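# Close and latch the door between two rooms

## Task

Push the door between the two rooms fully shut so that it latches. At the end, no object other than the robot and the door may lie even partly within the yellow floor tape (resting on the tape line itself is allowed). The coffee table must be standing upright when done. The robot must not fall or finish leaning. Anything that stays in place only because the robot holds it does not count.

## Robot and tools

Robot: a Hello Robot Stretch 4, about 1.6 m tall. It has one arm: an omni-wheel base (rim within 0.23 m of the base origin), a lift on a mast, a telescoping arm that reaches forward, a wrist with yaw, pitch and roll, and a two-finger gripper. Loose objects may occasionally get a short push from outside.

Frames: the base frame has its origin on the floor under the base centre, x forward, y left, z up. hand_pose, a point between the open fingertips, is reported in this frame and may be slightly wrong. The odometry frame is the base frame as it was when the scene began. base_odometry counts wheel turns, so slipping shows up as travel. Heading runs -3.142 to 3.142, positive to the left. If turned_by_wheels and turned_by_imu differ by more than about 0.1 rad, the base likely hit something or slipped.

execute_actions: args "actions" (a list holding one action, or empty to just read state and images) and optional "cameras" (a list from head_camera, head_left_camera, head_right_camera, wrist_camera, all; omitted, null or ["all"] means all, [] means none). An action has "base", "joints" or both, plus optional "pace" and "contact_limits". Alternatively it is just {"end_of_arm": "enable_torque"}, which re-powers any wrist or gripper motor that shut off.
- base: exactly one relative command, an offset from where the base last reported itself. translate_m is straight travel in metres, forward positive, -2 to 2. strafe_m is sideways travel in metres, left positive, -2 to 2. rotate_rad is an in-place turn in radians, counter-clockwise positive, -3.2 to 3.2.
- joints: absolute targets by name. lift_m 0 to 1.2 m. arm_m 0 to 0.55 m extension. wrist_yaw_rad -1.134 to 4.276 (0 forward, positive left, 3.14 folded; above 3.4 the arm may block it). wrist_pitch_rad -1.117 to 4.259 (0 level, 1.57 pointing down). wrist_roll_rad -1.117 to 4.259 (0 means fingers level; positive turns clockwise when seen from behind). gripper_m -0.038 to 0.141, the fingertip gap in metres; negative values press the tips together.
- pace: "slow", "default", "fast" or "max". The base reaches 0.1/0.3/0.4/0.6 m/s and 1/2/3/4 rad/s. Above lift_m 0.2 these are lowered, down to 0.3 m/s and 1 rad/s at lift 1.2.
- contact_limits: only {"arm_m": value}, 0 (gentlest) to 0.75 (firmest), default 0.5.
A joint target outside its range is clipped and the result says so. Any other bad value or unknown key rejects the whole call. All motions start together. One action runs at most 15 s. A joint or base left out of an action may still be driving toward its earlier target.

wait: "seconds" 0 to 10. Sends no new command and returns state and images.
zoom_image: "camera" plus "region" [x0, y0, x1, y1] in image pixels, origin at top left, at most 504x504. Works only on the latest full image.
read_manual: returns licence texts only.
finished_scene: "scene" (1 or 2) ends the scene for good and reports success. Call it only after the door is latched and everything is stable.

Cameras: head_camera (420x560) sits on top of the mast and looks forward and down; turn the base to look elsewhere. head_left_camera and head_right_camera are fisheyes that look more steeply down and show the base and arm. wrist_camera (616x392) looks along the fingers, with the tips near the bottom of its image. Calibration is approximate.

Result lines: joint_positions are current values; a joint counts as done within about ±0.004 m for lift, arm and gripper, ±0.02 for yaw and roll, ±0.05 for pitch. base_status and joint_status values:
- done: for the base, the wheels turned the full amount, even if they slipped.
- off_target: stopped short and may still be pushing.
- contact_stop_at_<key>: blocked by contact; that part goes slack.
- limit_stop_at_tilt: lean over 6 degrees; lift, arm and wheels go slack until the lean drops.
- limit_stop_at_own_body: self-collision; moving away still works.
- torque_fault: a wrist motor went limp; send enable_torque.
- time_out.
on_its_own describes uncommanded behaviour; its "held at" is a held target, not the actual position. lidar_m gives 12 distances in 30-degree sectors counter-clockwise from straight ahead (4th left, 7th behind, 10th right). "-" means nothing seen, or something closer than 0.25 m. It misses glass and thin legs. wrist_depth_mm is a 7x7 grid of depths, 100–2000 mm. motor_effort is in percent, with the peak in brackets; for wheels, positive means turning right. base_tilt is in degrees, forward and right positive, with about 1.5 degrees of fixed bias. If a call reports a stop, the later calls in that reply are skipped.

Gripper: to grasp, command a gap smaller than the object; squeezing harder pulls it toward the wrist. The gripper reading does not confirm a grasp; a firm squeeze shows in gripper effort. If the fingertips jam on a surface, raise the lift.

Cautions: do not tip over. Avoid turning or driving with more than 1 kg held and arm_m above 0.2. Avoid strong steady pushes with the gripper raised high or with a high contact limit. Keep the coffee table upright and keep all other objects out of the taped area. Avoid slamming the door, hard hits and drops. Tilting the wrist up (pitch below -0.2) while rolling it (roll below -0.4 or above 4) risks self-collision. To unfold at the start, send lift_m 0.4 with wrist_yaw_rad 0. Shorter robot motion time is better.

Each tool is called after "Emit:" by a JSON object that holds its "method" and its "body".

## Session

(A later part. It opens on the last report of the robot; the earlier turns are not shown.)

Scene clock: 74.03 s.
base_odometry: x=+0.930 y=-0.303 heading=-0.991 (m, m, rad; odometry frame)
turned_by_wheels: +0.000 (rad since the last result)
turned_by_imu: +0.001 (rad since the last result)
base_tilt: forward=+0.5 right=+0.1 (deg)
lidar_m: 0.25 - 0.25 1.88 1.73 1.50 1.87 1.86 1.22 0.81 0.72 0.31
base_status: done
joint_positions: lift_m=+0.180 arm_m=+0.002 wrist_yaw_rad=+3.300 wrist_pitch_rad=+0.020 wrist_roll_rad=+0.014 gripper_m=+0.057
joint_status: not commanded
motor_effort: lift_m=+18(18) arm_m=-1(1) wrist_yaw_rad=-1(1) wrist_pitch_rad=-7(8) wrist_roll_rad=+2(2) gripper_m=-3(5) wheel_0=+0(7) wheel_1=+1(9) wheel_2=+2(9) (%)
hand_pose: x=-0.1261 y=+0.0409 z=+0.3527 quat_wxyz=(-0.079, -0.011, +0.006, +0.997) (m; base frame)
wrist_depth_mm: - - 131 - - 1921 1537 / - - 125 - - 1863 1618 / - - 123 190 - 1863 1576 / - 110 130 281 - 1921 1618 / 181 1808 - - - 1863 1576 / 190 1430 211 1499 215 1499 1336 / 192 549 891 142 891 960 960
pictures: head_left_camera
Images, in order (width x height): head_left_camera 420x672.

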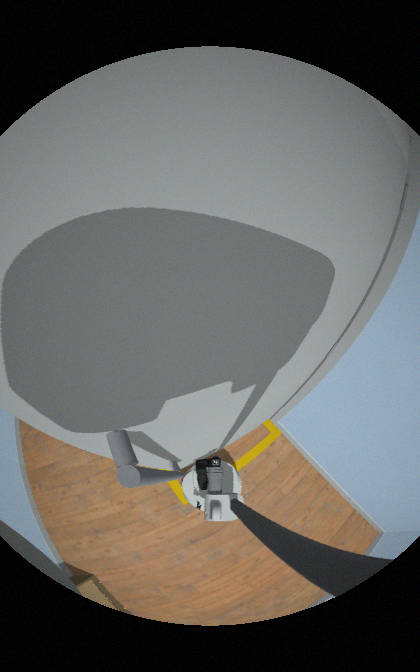

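Emit:
{"method": "execute_actions", "body": {"actions": [{"base": {"translate_m": 0.45}, "pace": "default"}], "cameras": ["head_camera", "head_left_camera", "head_right_camera"]}}

Scene clock: 77.33 s.
base_odometry: x=+1.177 y=-0.679 heading=-0.990 (m, m, rad; odometry frame)
turned_by_wheels: +0.000 (rad since the last result)
turned_by_imu: +0.001 (rad since the last result)
base_tilt: forward=+0.4 right=+0.0 (deg)
lidar_m: 0.31 0.41 1.14 1.85 2.00 1.88 2.29 2.22 0.79 0.50 0.31 0.29
base_status: done
joint_positions: lift_m=+0.180 arm_m=+0.001 wrist_yaw_rad=+3.300 wrist_pitch_rad=+0.020 wrist_roll_rad=+0.014 gripper_m=+0.057
joint_status: not commanded
motor_effort: lift_m=+19(19) arm_m=+0(1) wrist_yaw_rad=-3(26) wrist_pitch_rad=-7(9) wrist_roll_rad=+2(2) gripper_m=-7(4) wheel_0=+2(9) wheel_1=+1(9) wheel_2=+0(11) (%)
hand_pose: x=-0.1264 y=+0.0407 z=+0.3526 quat_wxyz=(-0.079, -0.011, +0.006, +0.997) (m; base frame)
wrist_depth_mm: - - 130 - - - 1863 / - - 126 - - - 1756 / - - 123 188 - - 1708 / - 109 130 278 - - 1808 / 180 - - - - - 1756 / 190 1397 212 1464 215 1464 1430 / 192 554 904 142 904 960 960
pictures: head_camera, head_left_camera, head_right_camera
Images, in order (width x height): head_camera 420x560, head_left_camera 420x672, head_right_camera 420x672.

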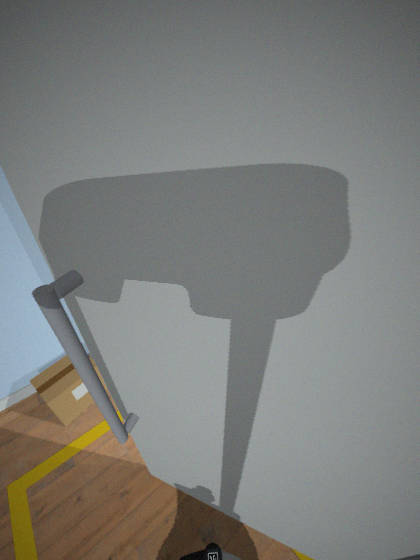

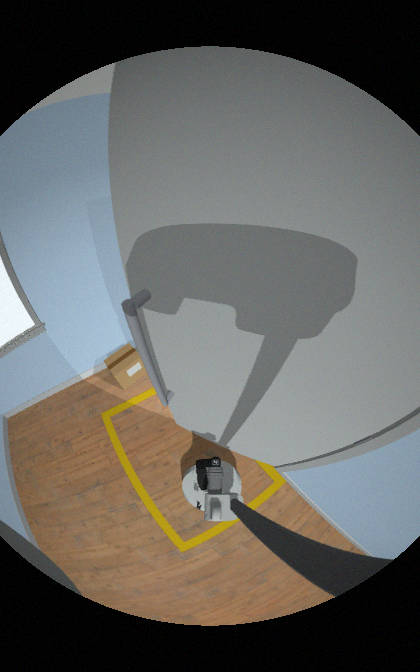

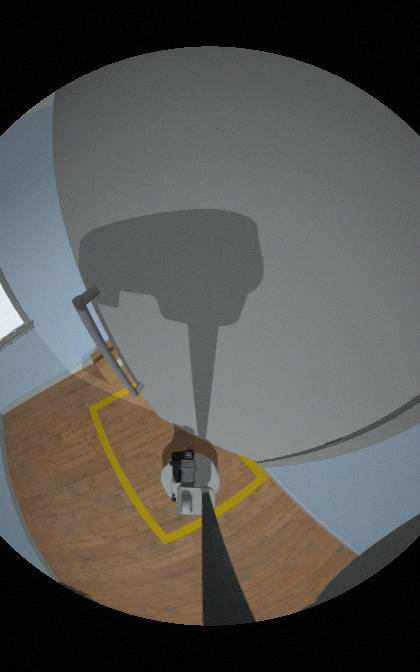

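Emit:
{"method": "execute_actions", "body": {"actions": [], "cameras": ["head_camera", "head_right_camera"]}}

Scene clock: 77.83 s.
base_odometry: x=+1.177 y=-0.679 heading=-0.990 (m, m, rad; odometry frame)
turned_by_wheels: +0.000 (rad since the last result)
turned_by_imu: +0.000 (rad since the last result)
base_tilt: forward=+0.5 right=-0.1 (deg)
lidar_m: 0.36 0.50 1.14 1.86 2.00 1.88 2.28 2.23 0.77 0.51 0.35 0.33
base_status: done
joint_positions: lift_m=+0.180 arm_m=+0.001 wrist_yaw_rad=+3.300 wrist_pitch_rad=+0.020 wrist_roll_rad=+0.014 gripper_m=+0.057
joint_status: not commanded
motor_effort: lift_m=+19(19) arm_m=+0(1) wrist_yaw_rad=-3(26) wrist_pitch_rad=-9(9) wrist_roll_rad=+2(2) gripper_m=-3(4) wheel_0=+2(9) wheel_1=+0(9) wheel_2=+0(11) (%)
hand_pose: x=-0.1264 y=+0.0407 z=+0.3526 quat_wxyz=(-0.079, -0.011, +0.006, +0.997) (m; base frame)
wrist_depth_mm: - - 130 - - - 1863 / - - 126 - - - 1756 / - - 123 187 - - 1756 / - 109 130 277 - - 1756 / 181 - - - - - 1756 / 190 1430 211 1499 215 1464 1430 / 192 544 904 142 904 946 960
pictures: head_camera, head_right_camera
Images, in order (width x height): head_camera 420x560, head_right_camera 420x672.

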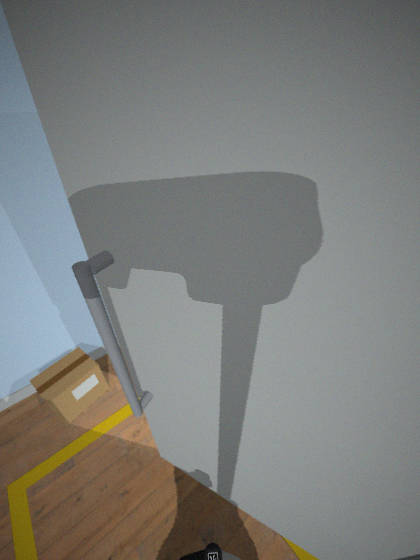

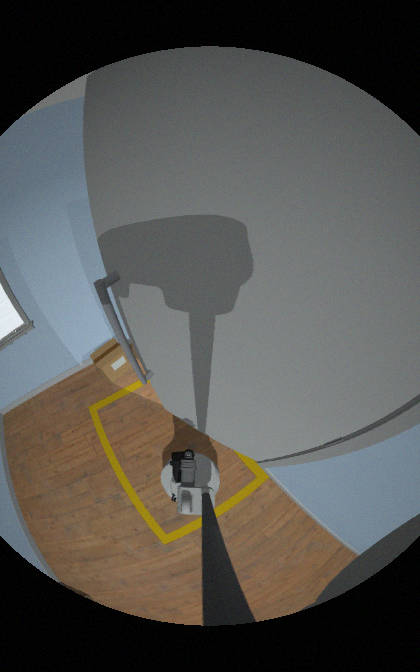

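Emit:
{"method": "execute_actions", "body": {"actions": [], "cameras": ["head_camera", "head_right_camera"]}}

Scene clock: 78.17 s.
base_odometry: x=+1.177 y=-0.679 heading=-0.990 (m, m, rad; odometry frame)
turned_by_wheels: +0.000 (rad since the last result)
turned_by_imu: +0.000 (rad since the last result)
base_tilt: forward=+0.3 right=+0.1 (deg)
lidar_m: 0.38 0.53 1.14 1.86 1.99 1.84 2.25 2.22 0.80 0.51 0.38 0.35
base_status: done
joint_positions: lift_m=+0.180 arm_m=+0.001 wrist_yaw_rad=+3.300 wrist_pitch_rad=+0.020 wrist_roll_rad=+0.014 gripper_m=+0.057
joint_status: not commanded
motor_effort: lift_m=+18(19) arm_m=+0(1) wrist_yaw_rad=-3(26) wrist_pitch_rad=-8(9) wrist_roll_rad=+1(2) gripper_m=-2(4) wheel_0=+2(9) wheel_1=+0(9) wheel_2=+0(11) (%)
hand_pose: x=-0.1264 y=+0.0407 z=+0.3526 quat_wxyz=(-0.079, -0.011, +0.006, +0.997) (m; base frame)
wrist_depth_mm: - - 131 - - - 1863 / - - 127 - - - 1808 / - - 124 187 - - 1808 / - 109 129 277 - - 1756 / 181 - - - - - 1756 / 190 1430 211 1499 216 1464 1430 / 191 554 904 142 904 960 960
pictures: head_camera, head_right_camera
Images, in order (width x height): head_camera 420x560, head_right_camera 420x672.

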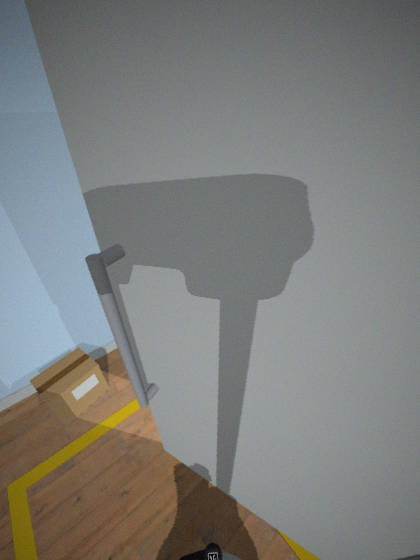

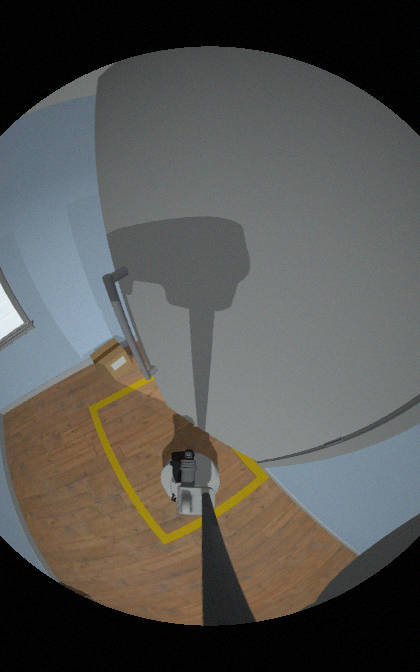

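Emit:
{"method": "execute_actions", "body": {"actions": [{"base": {"translate_m": 0.44}, "pace": "slow"}], "cameras": ["head_camera", "head_left_camera", "head_right_camera"]}}

Scene clock: 84.73 s.
base_odometry: x=+1.418 y=-1.047 heading=-0.990 (m, m, rad; odometry frame)
turned_by_wheels: +0.000 (rad since the last result)
turned_by_imu: +0.001 (rad since the last result)
base_tilt: forward=+0.4 right=+0.0 (deg)
lidar_m: 0.25 0.57 0.86 1.43 2.27 2.28 2.54 1.61 0.35 0.25 - 0.25
base_status: done
joint_positions: lift_m=+0.180 arm_m=+0.001 wrist_yaw_rad=+3.300 wrist_pitch_rad=+0.020 wrist_roll_rad=+0.014 gripper_m=+0.057
joint_status: not commanded
motor_effort: lift_m=+19(19) arm_m=+0(0) wrist_yaw_rad=-2(3) wrist_pitch_rad=-8(8) wrist_roll_rad=+2(2) gripper_m=-3(3) wheel_0=+3(9) wheel_1=+2(4) wheel_2=-1(14) (%)
hand_pose: x=-0.1263 y=+0.0408 z=+0.3527 quat_wxyz=(-0.079, -0.011, +0.006, +0.997) (m; base frame)
wrist_depth_mm: - - 131 - - - - / - - 124 - - - - / - - 123 188 - - - / - 109 130 278 - - - / 180 - - - - - - / 190 1430 211 1499 215 1430 1397 / 192 549 917 142 904 960 976
pictures: head_camera, head_left_camera, head_right_camera
Images, in order (width x height): head_camera 420x560, head_left_camera 420x672, head_right_camera 420x672.

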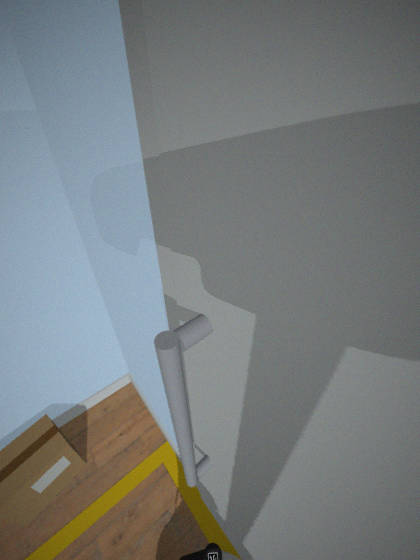

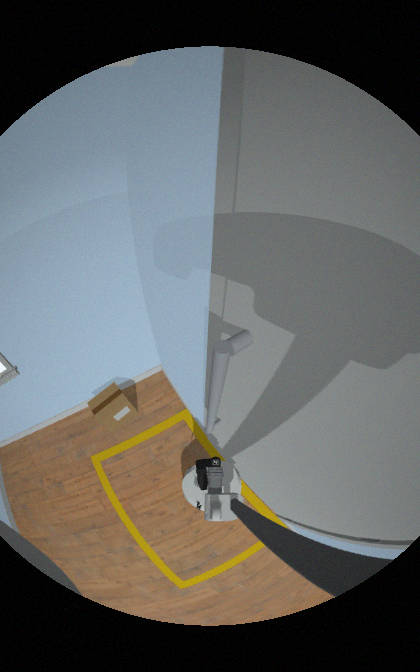

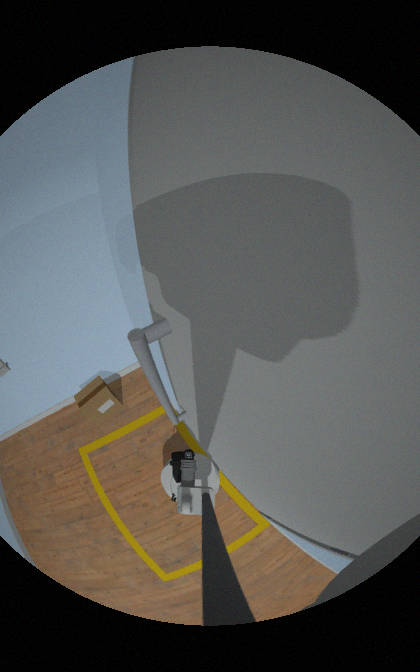

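Emit:
{"method": "zoom_image", "body": {"camera": "head_camera", "region": [100, 0, 260, 340]}}

Emit:
{"method": "zoom_image", "body": {"camera": "head_camera", "region": [130, 400, 290, 560]}}

Emit:
{"method": "zoom_image", "body": {"camera": "head_left_camera", "region": [160, 380, 310, 540]}}

Region (100, 0, 260, 340) of head_camera's 420x560 image, scaled by 1.482, with more detail than that image has; it fills the left 237 columns of this view, and the rest is white.

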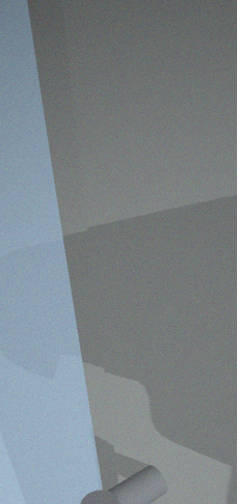

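Region (130, 400, 290, 560) of head_camera's 420x560 image, scaled by 3.150, with more detail than that image has.

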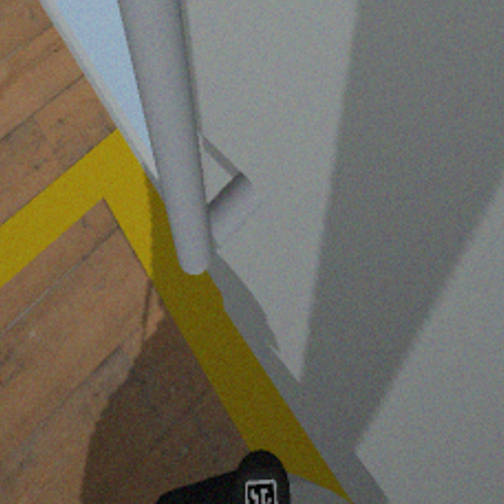

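Region (160, 380, 310, 540) of head_left_camera's 420x672 image, scaled by 3.150, with more detail than that image has; it fills the left 472 columns of this view, and the rest is white.

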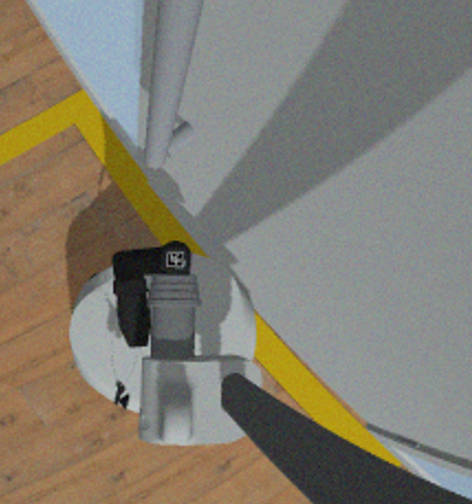

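Emit:
{"method": "zoom_image", "body": {"camera": "head_left_camera", "region": [190, 150, 270, 350]}}

Emit:
{"method": "zoom_image", "body": {"camera": "head_camera", "region": [130, 120, 200, 190]}}

Region (190, 150, 270, 350) of head_left_camera's 420x672 image, scaled by 2.520, with more detail than that image has; it fills the left 202 columns of this view, and the rest is white.

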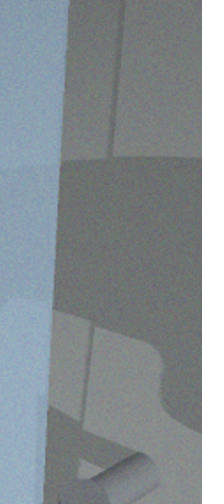

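Region (130, 120, 200, 190) of head_camera's 420x560 image, scaled by 7.200, with more detail than that image has.

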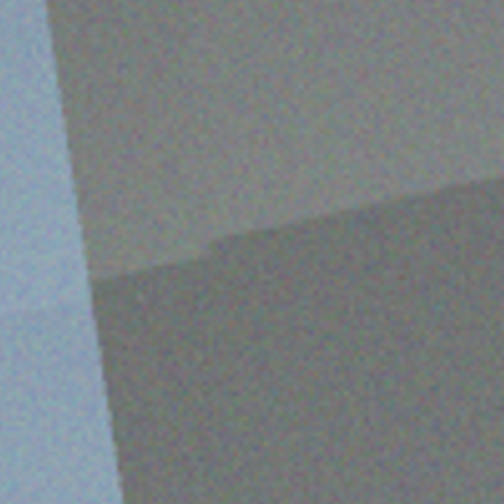

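Emit:
{"method": "execute_actions", "body": {"actions": [{"base": {"translate_m": 0.03}, "pace": "slow"}], "cameras": ["head_camera", "head_left_camera", "head_right_camera"]}}

Scene clock: 88.17 s.
base_odometry: x=+1.435 y=-1.069 heading=-0.993 (m, m, rad; odometry frame)
turned_by_wheels: -0.003 (rad since the last result)
turned_by_imu: -0.005 (rad since the last result)
base_tilt: forward=+0.5 right=+0.0 (deg)
lidar_m: 0.25 0.52 0.83 1.41 2.27 2.27 2.54 1.63 0.34 0.25 - 0.25
base_status: done
joint_positions: lift_m=+0.180 arm_m=+0.001 wrist_yaw_rad=+3.300 wrist_pitch_rad=+0.020 wrist_roll_rad=+0.014 gripper_m=+0.057
joint_status: not commanded
on_its_own: the wheels are slack since a contact_stop
motor_effort: lift_m=+19(18) arm_m=+0(0) wrist_yaw_rad=-2(3) wrist_pitch_rad=-8(6) wrist_roll_rad=+1(2) gripper_m=-6(4) wheel_0=+0(35) wheel_1=+1(13) wheel_2=+0(36) (%)
hand_pose: x=-0.1263 y=+0.0408 z=+0.3527 quat_wxyz=(-0.079, -0.011, +0.006, +0.997) (m; base frame)
wrist_depth_mm: - - 131 - - - - / - - 124 - - - - / - - 123 189 - - - / - 109 130 277 - - - / 181 - - - - - - / 190 1464 211 1464 214 1430 1464 / 192 549 917 142 891 946 976
pictures: head_camera, head_left_camera, head_right_camera
Images, in order (width x height): head_camera 420x560, head_left_camera 420x672, head_right_camera 420x672.

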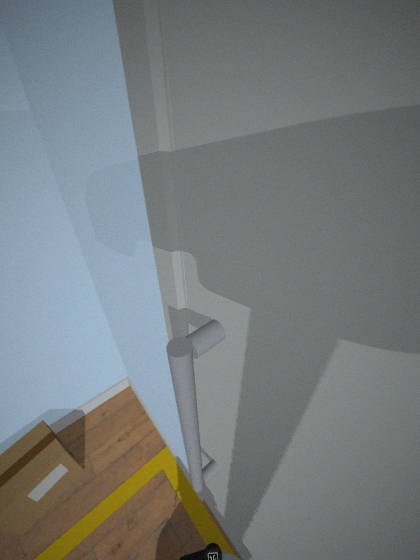

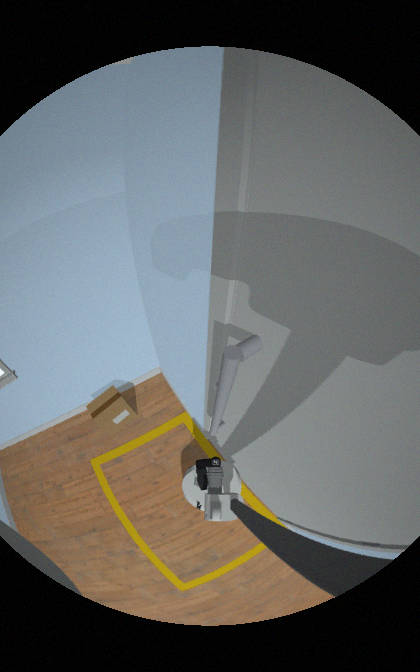

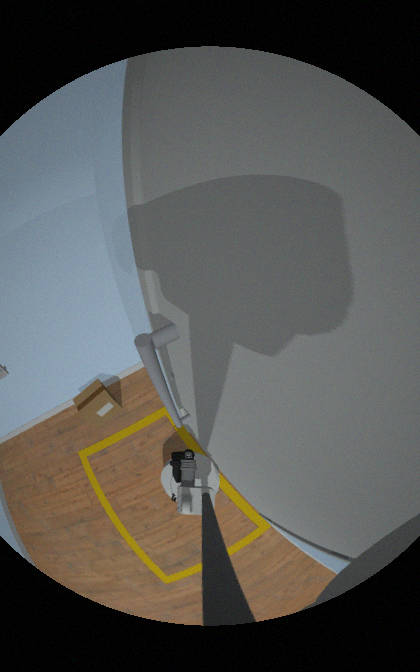

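Emit:
{"method": "zoom_image", "body": {"camera": "head_camera", "region": [110, 0, 230, 180]}}

Emit:
{"method": "zoom_image", "body": {"camera": "head_camera", "region": [130, 230, 250, 370]}}

Emit:
{"method": "zoom_image", "body": {"camera": "head_left_camera", "region": [190, 330, 270, 460]}}

Region (110, 0, 230, 180) of head_camera's 420x560 image, scaled by 2.800, with more detail than that image has.

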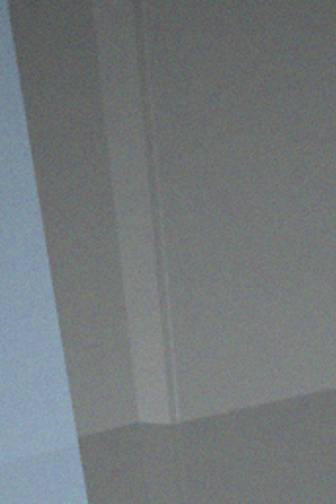

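Region (130, 230, 250, 370) of head_camera's 420x560 image, scaled by 3.600, with more detail than that image has; it fills the left 432 columns of this view, and the rest is white.

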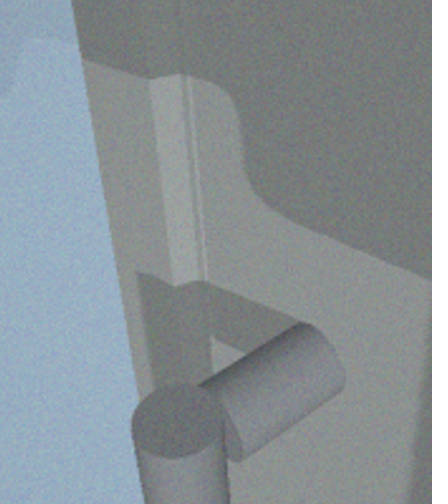

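Region (190, 330, 270, 460) of head_left_camera's 420x672 image, scaled by 3.877, with more detail than that image has; it fills the left 310 columns of this view, and the rest is white.

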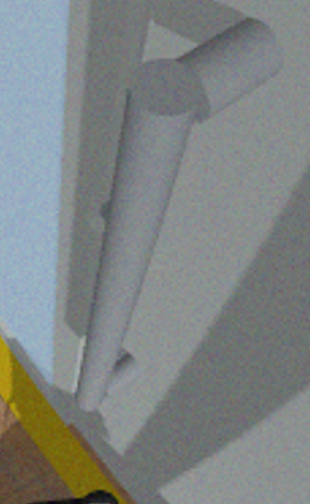

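Emit:
{"method": "execute_actions", "body": {"actions": [{"base": {"strafe_m": 0.08}, "pace": "max"}], "cameras": ["head_camera", "head_left_camera", "head_right_camera"]}}

Scene clock: 90.27 s.
base_odometry: x=+1.502 y=-1.025 heading=-0.993 (m, m, rad; odometry frame)
turned_by_wheels: +0.000 (rad since the last result)
turned_by_imu: +0.000 (rad since the last result)
base_tilt: forward=+0.5 right=-0.1 (deg)
lidar_m: 0.25 0.68 0.78 1.34 2.22 2.21 2.48 2.13 0.45 0.28 0.25 0.25
base_status: done
joint_positions: lift_m=+0.180 arm_m=+0.001 wrist_yaw_rad=+3.300 wrist_pitch_rad=+0.020 wrist_roll_rad=+0.014 gripper_m=+0.057
joint_status: not commanded
motor_effort: lift_m=+19(19) arm_m=+0(0) wrist_yaw_rad=-2(3) wrist_pitch_rad=-7(8) wrist_roll_rad=+1(1) gripper_m=-3(5) wheel_0=+1(12) wheel_1=-1(15) wheel_2=+0(0) (%)
hand_pose: x=-0.1263 y=+0.0408 z=+0.3527 quat_wxyz=(-0.079, -0.011, +0.006, +0.997) (m; base frame)
wrist_depth_mm: - - 131 - - - - / - - 124 - - - - / - - 123 189 - - - / - 110 130 277 - - - / 181 - - - - - - / 189 1464 211 1499 215 1464 1430 / 192 549 891 142 904 946 976
pictures: head_camera, head_left_camera, head_right_camera
Images, in order (width x height): head_camera 420x560, head_left_camera 420x672, head_right_camera 420x672.

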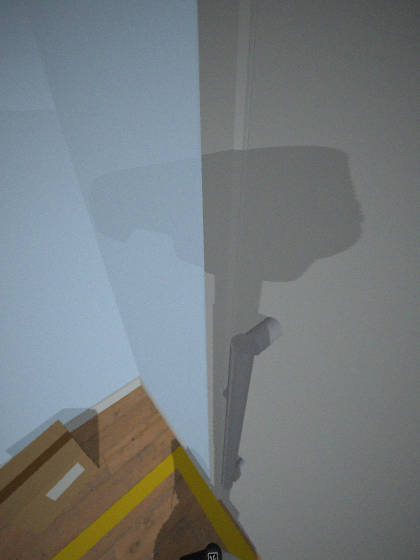

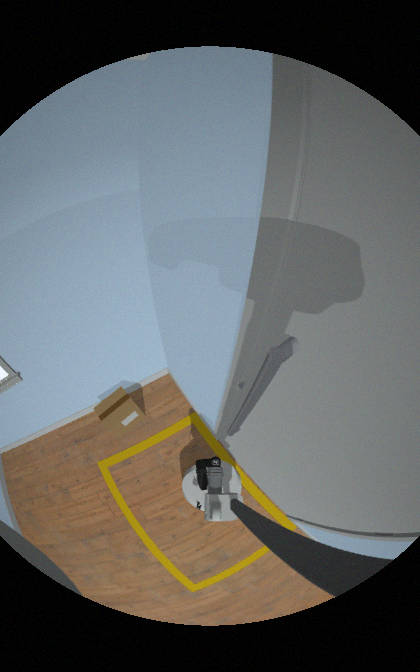

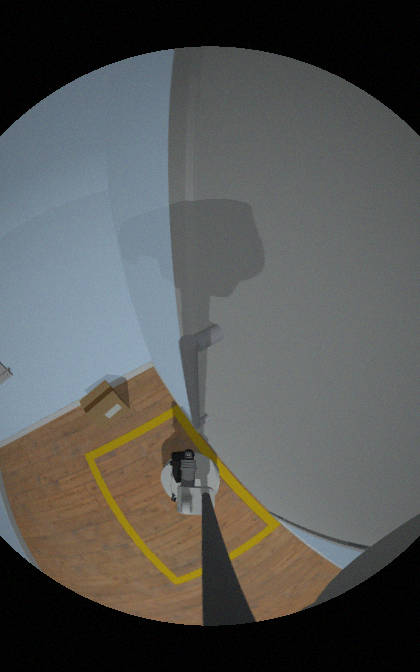

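Emit:
{"method": "zoom_image", "body": {"camera": "head_camera", "region": [190, 40, 290, 170]}}

Emit:
{"method": "zoom_image", "body": {"camera": "head_left_camera", "region": [190, 330, 310, 480]}}

Emit:
{"method": "zoom_image", "body": {"camera": "head_camera", "region": [170, 440, 290, 560]}}

Region (190, 40, 290, 170) of head_camera's 420x560 image, scaled by 3.877, with more detail than that image has; it fills the left 388 columns of this view, and the rest is white.

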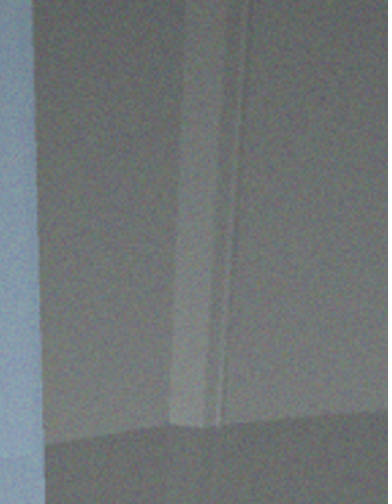

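Region (190, 330, 310, 480) of head_left_camera's 420x672 image, scaled by 3.360, with more detail than that image has; it fills the left 403 columns of this view, and the rest is white.

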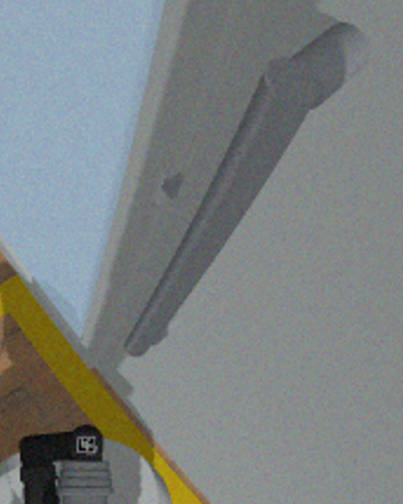

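Region (170, 440, 290, 560) of head_camera's 420x560 image, scaled by 4.200, with more detail than that image has.

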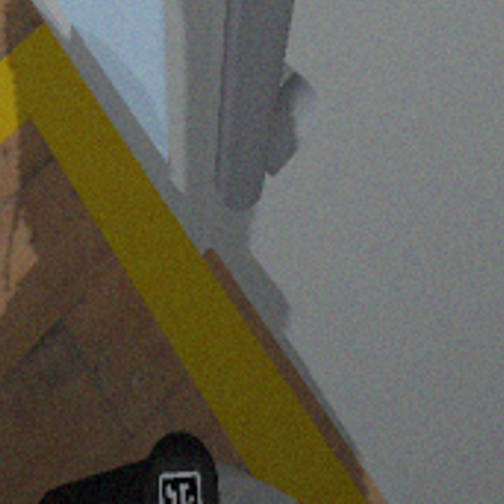

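Emit:
{"method": "finished_scene", "body": {"scene": 1}}

The scene is finished: the task was done.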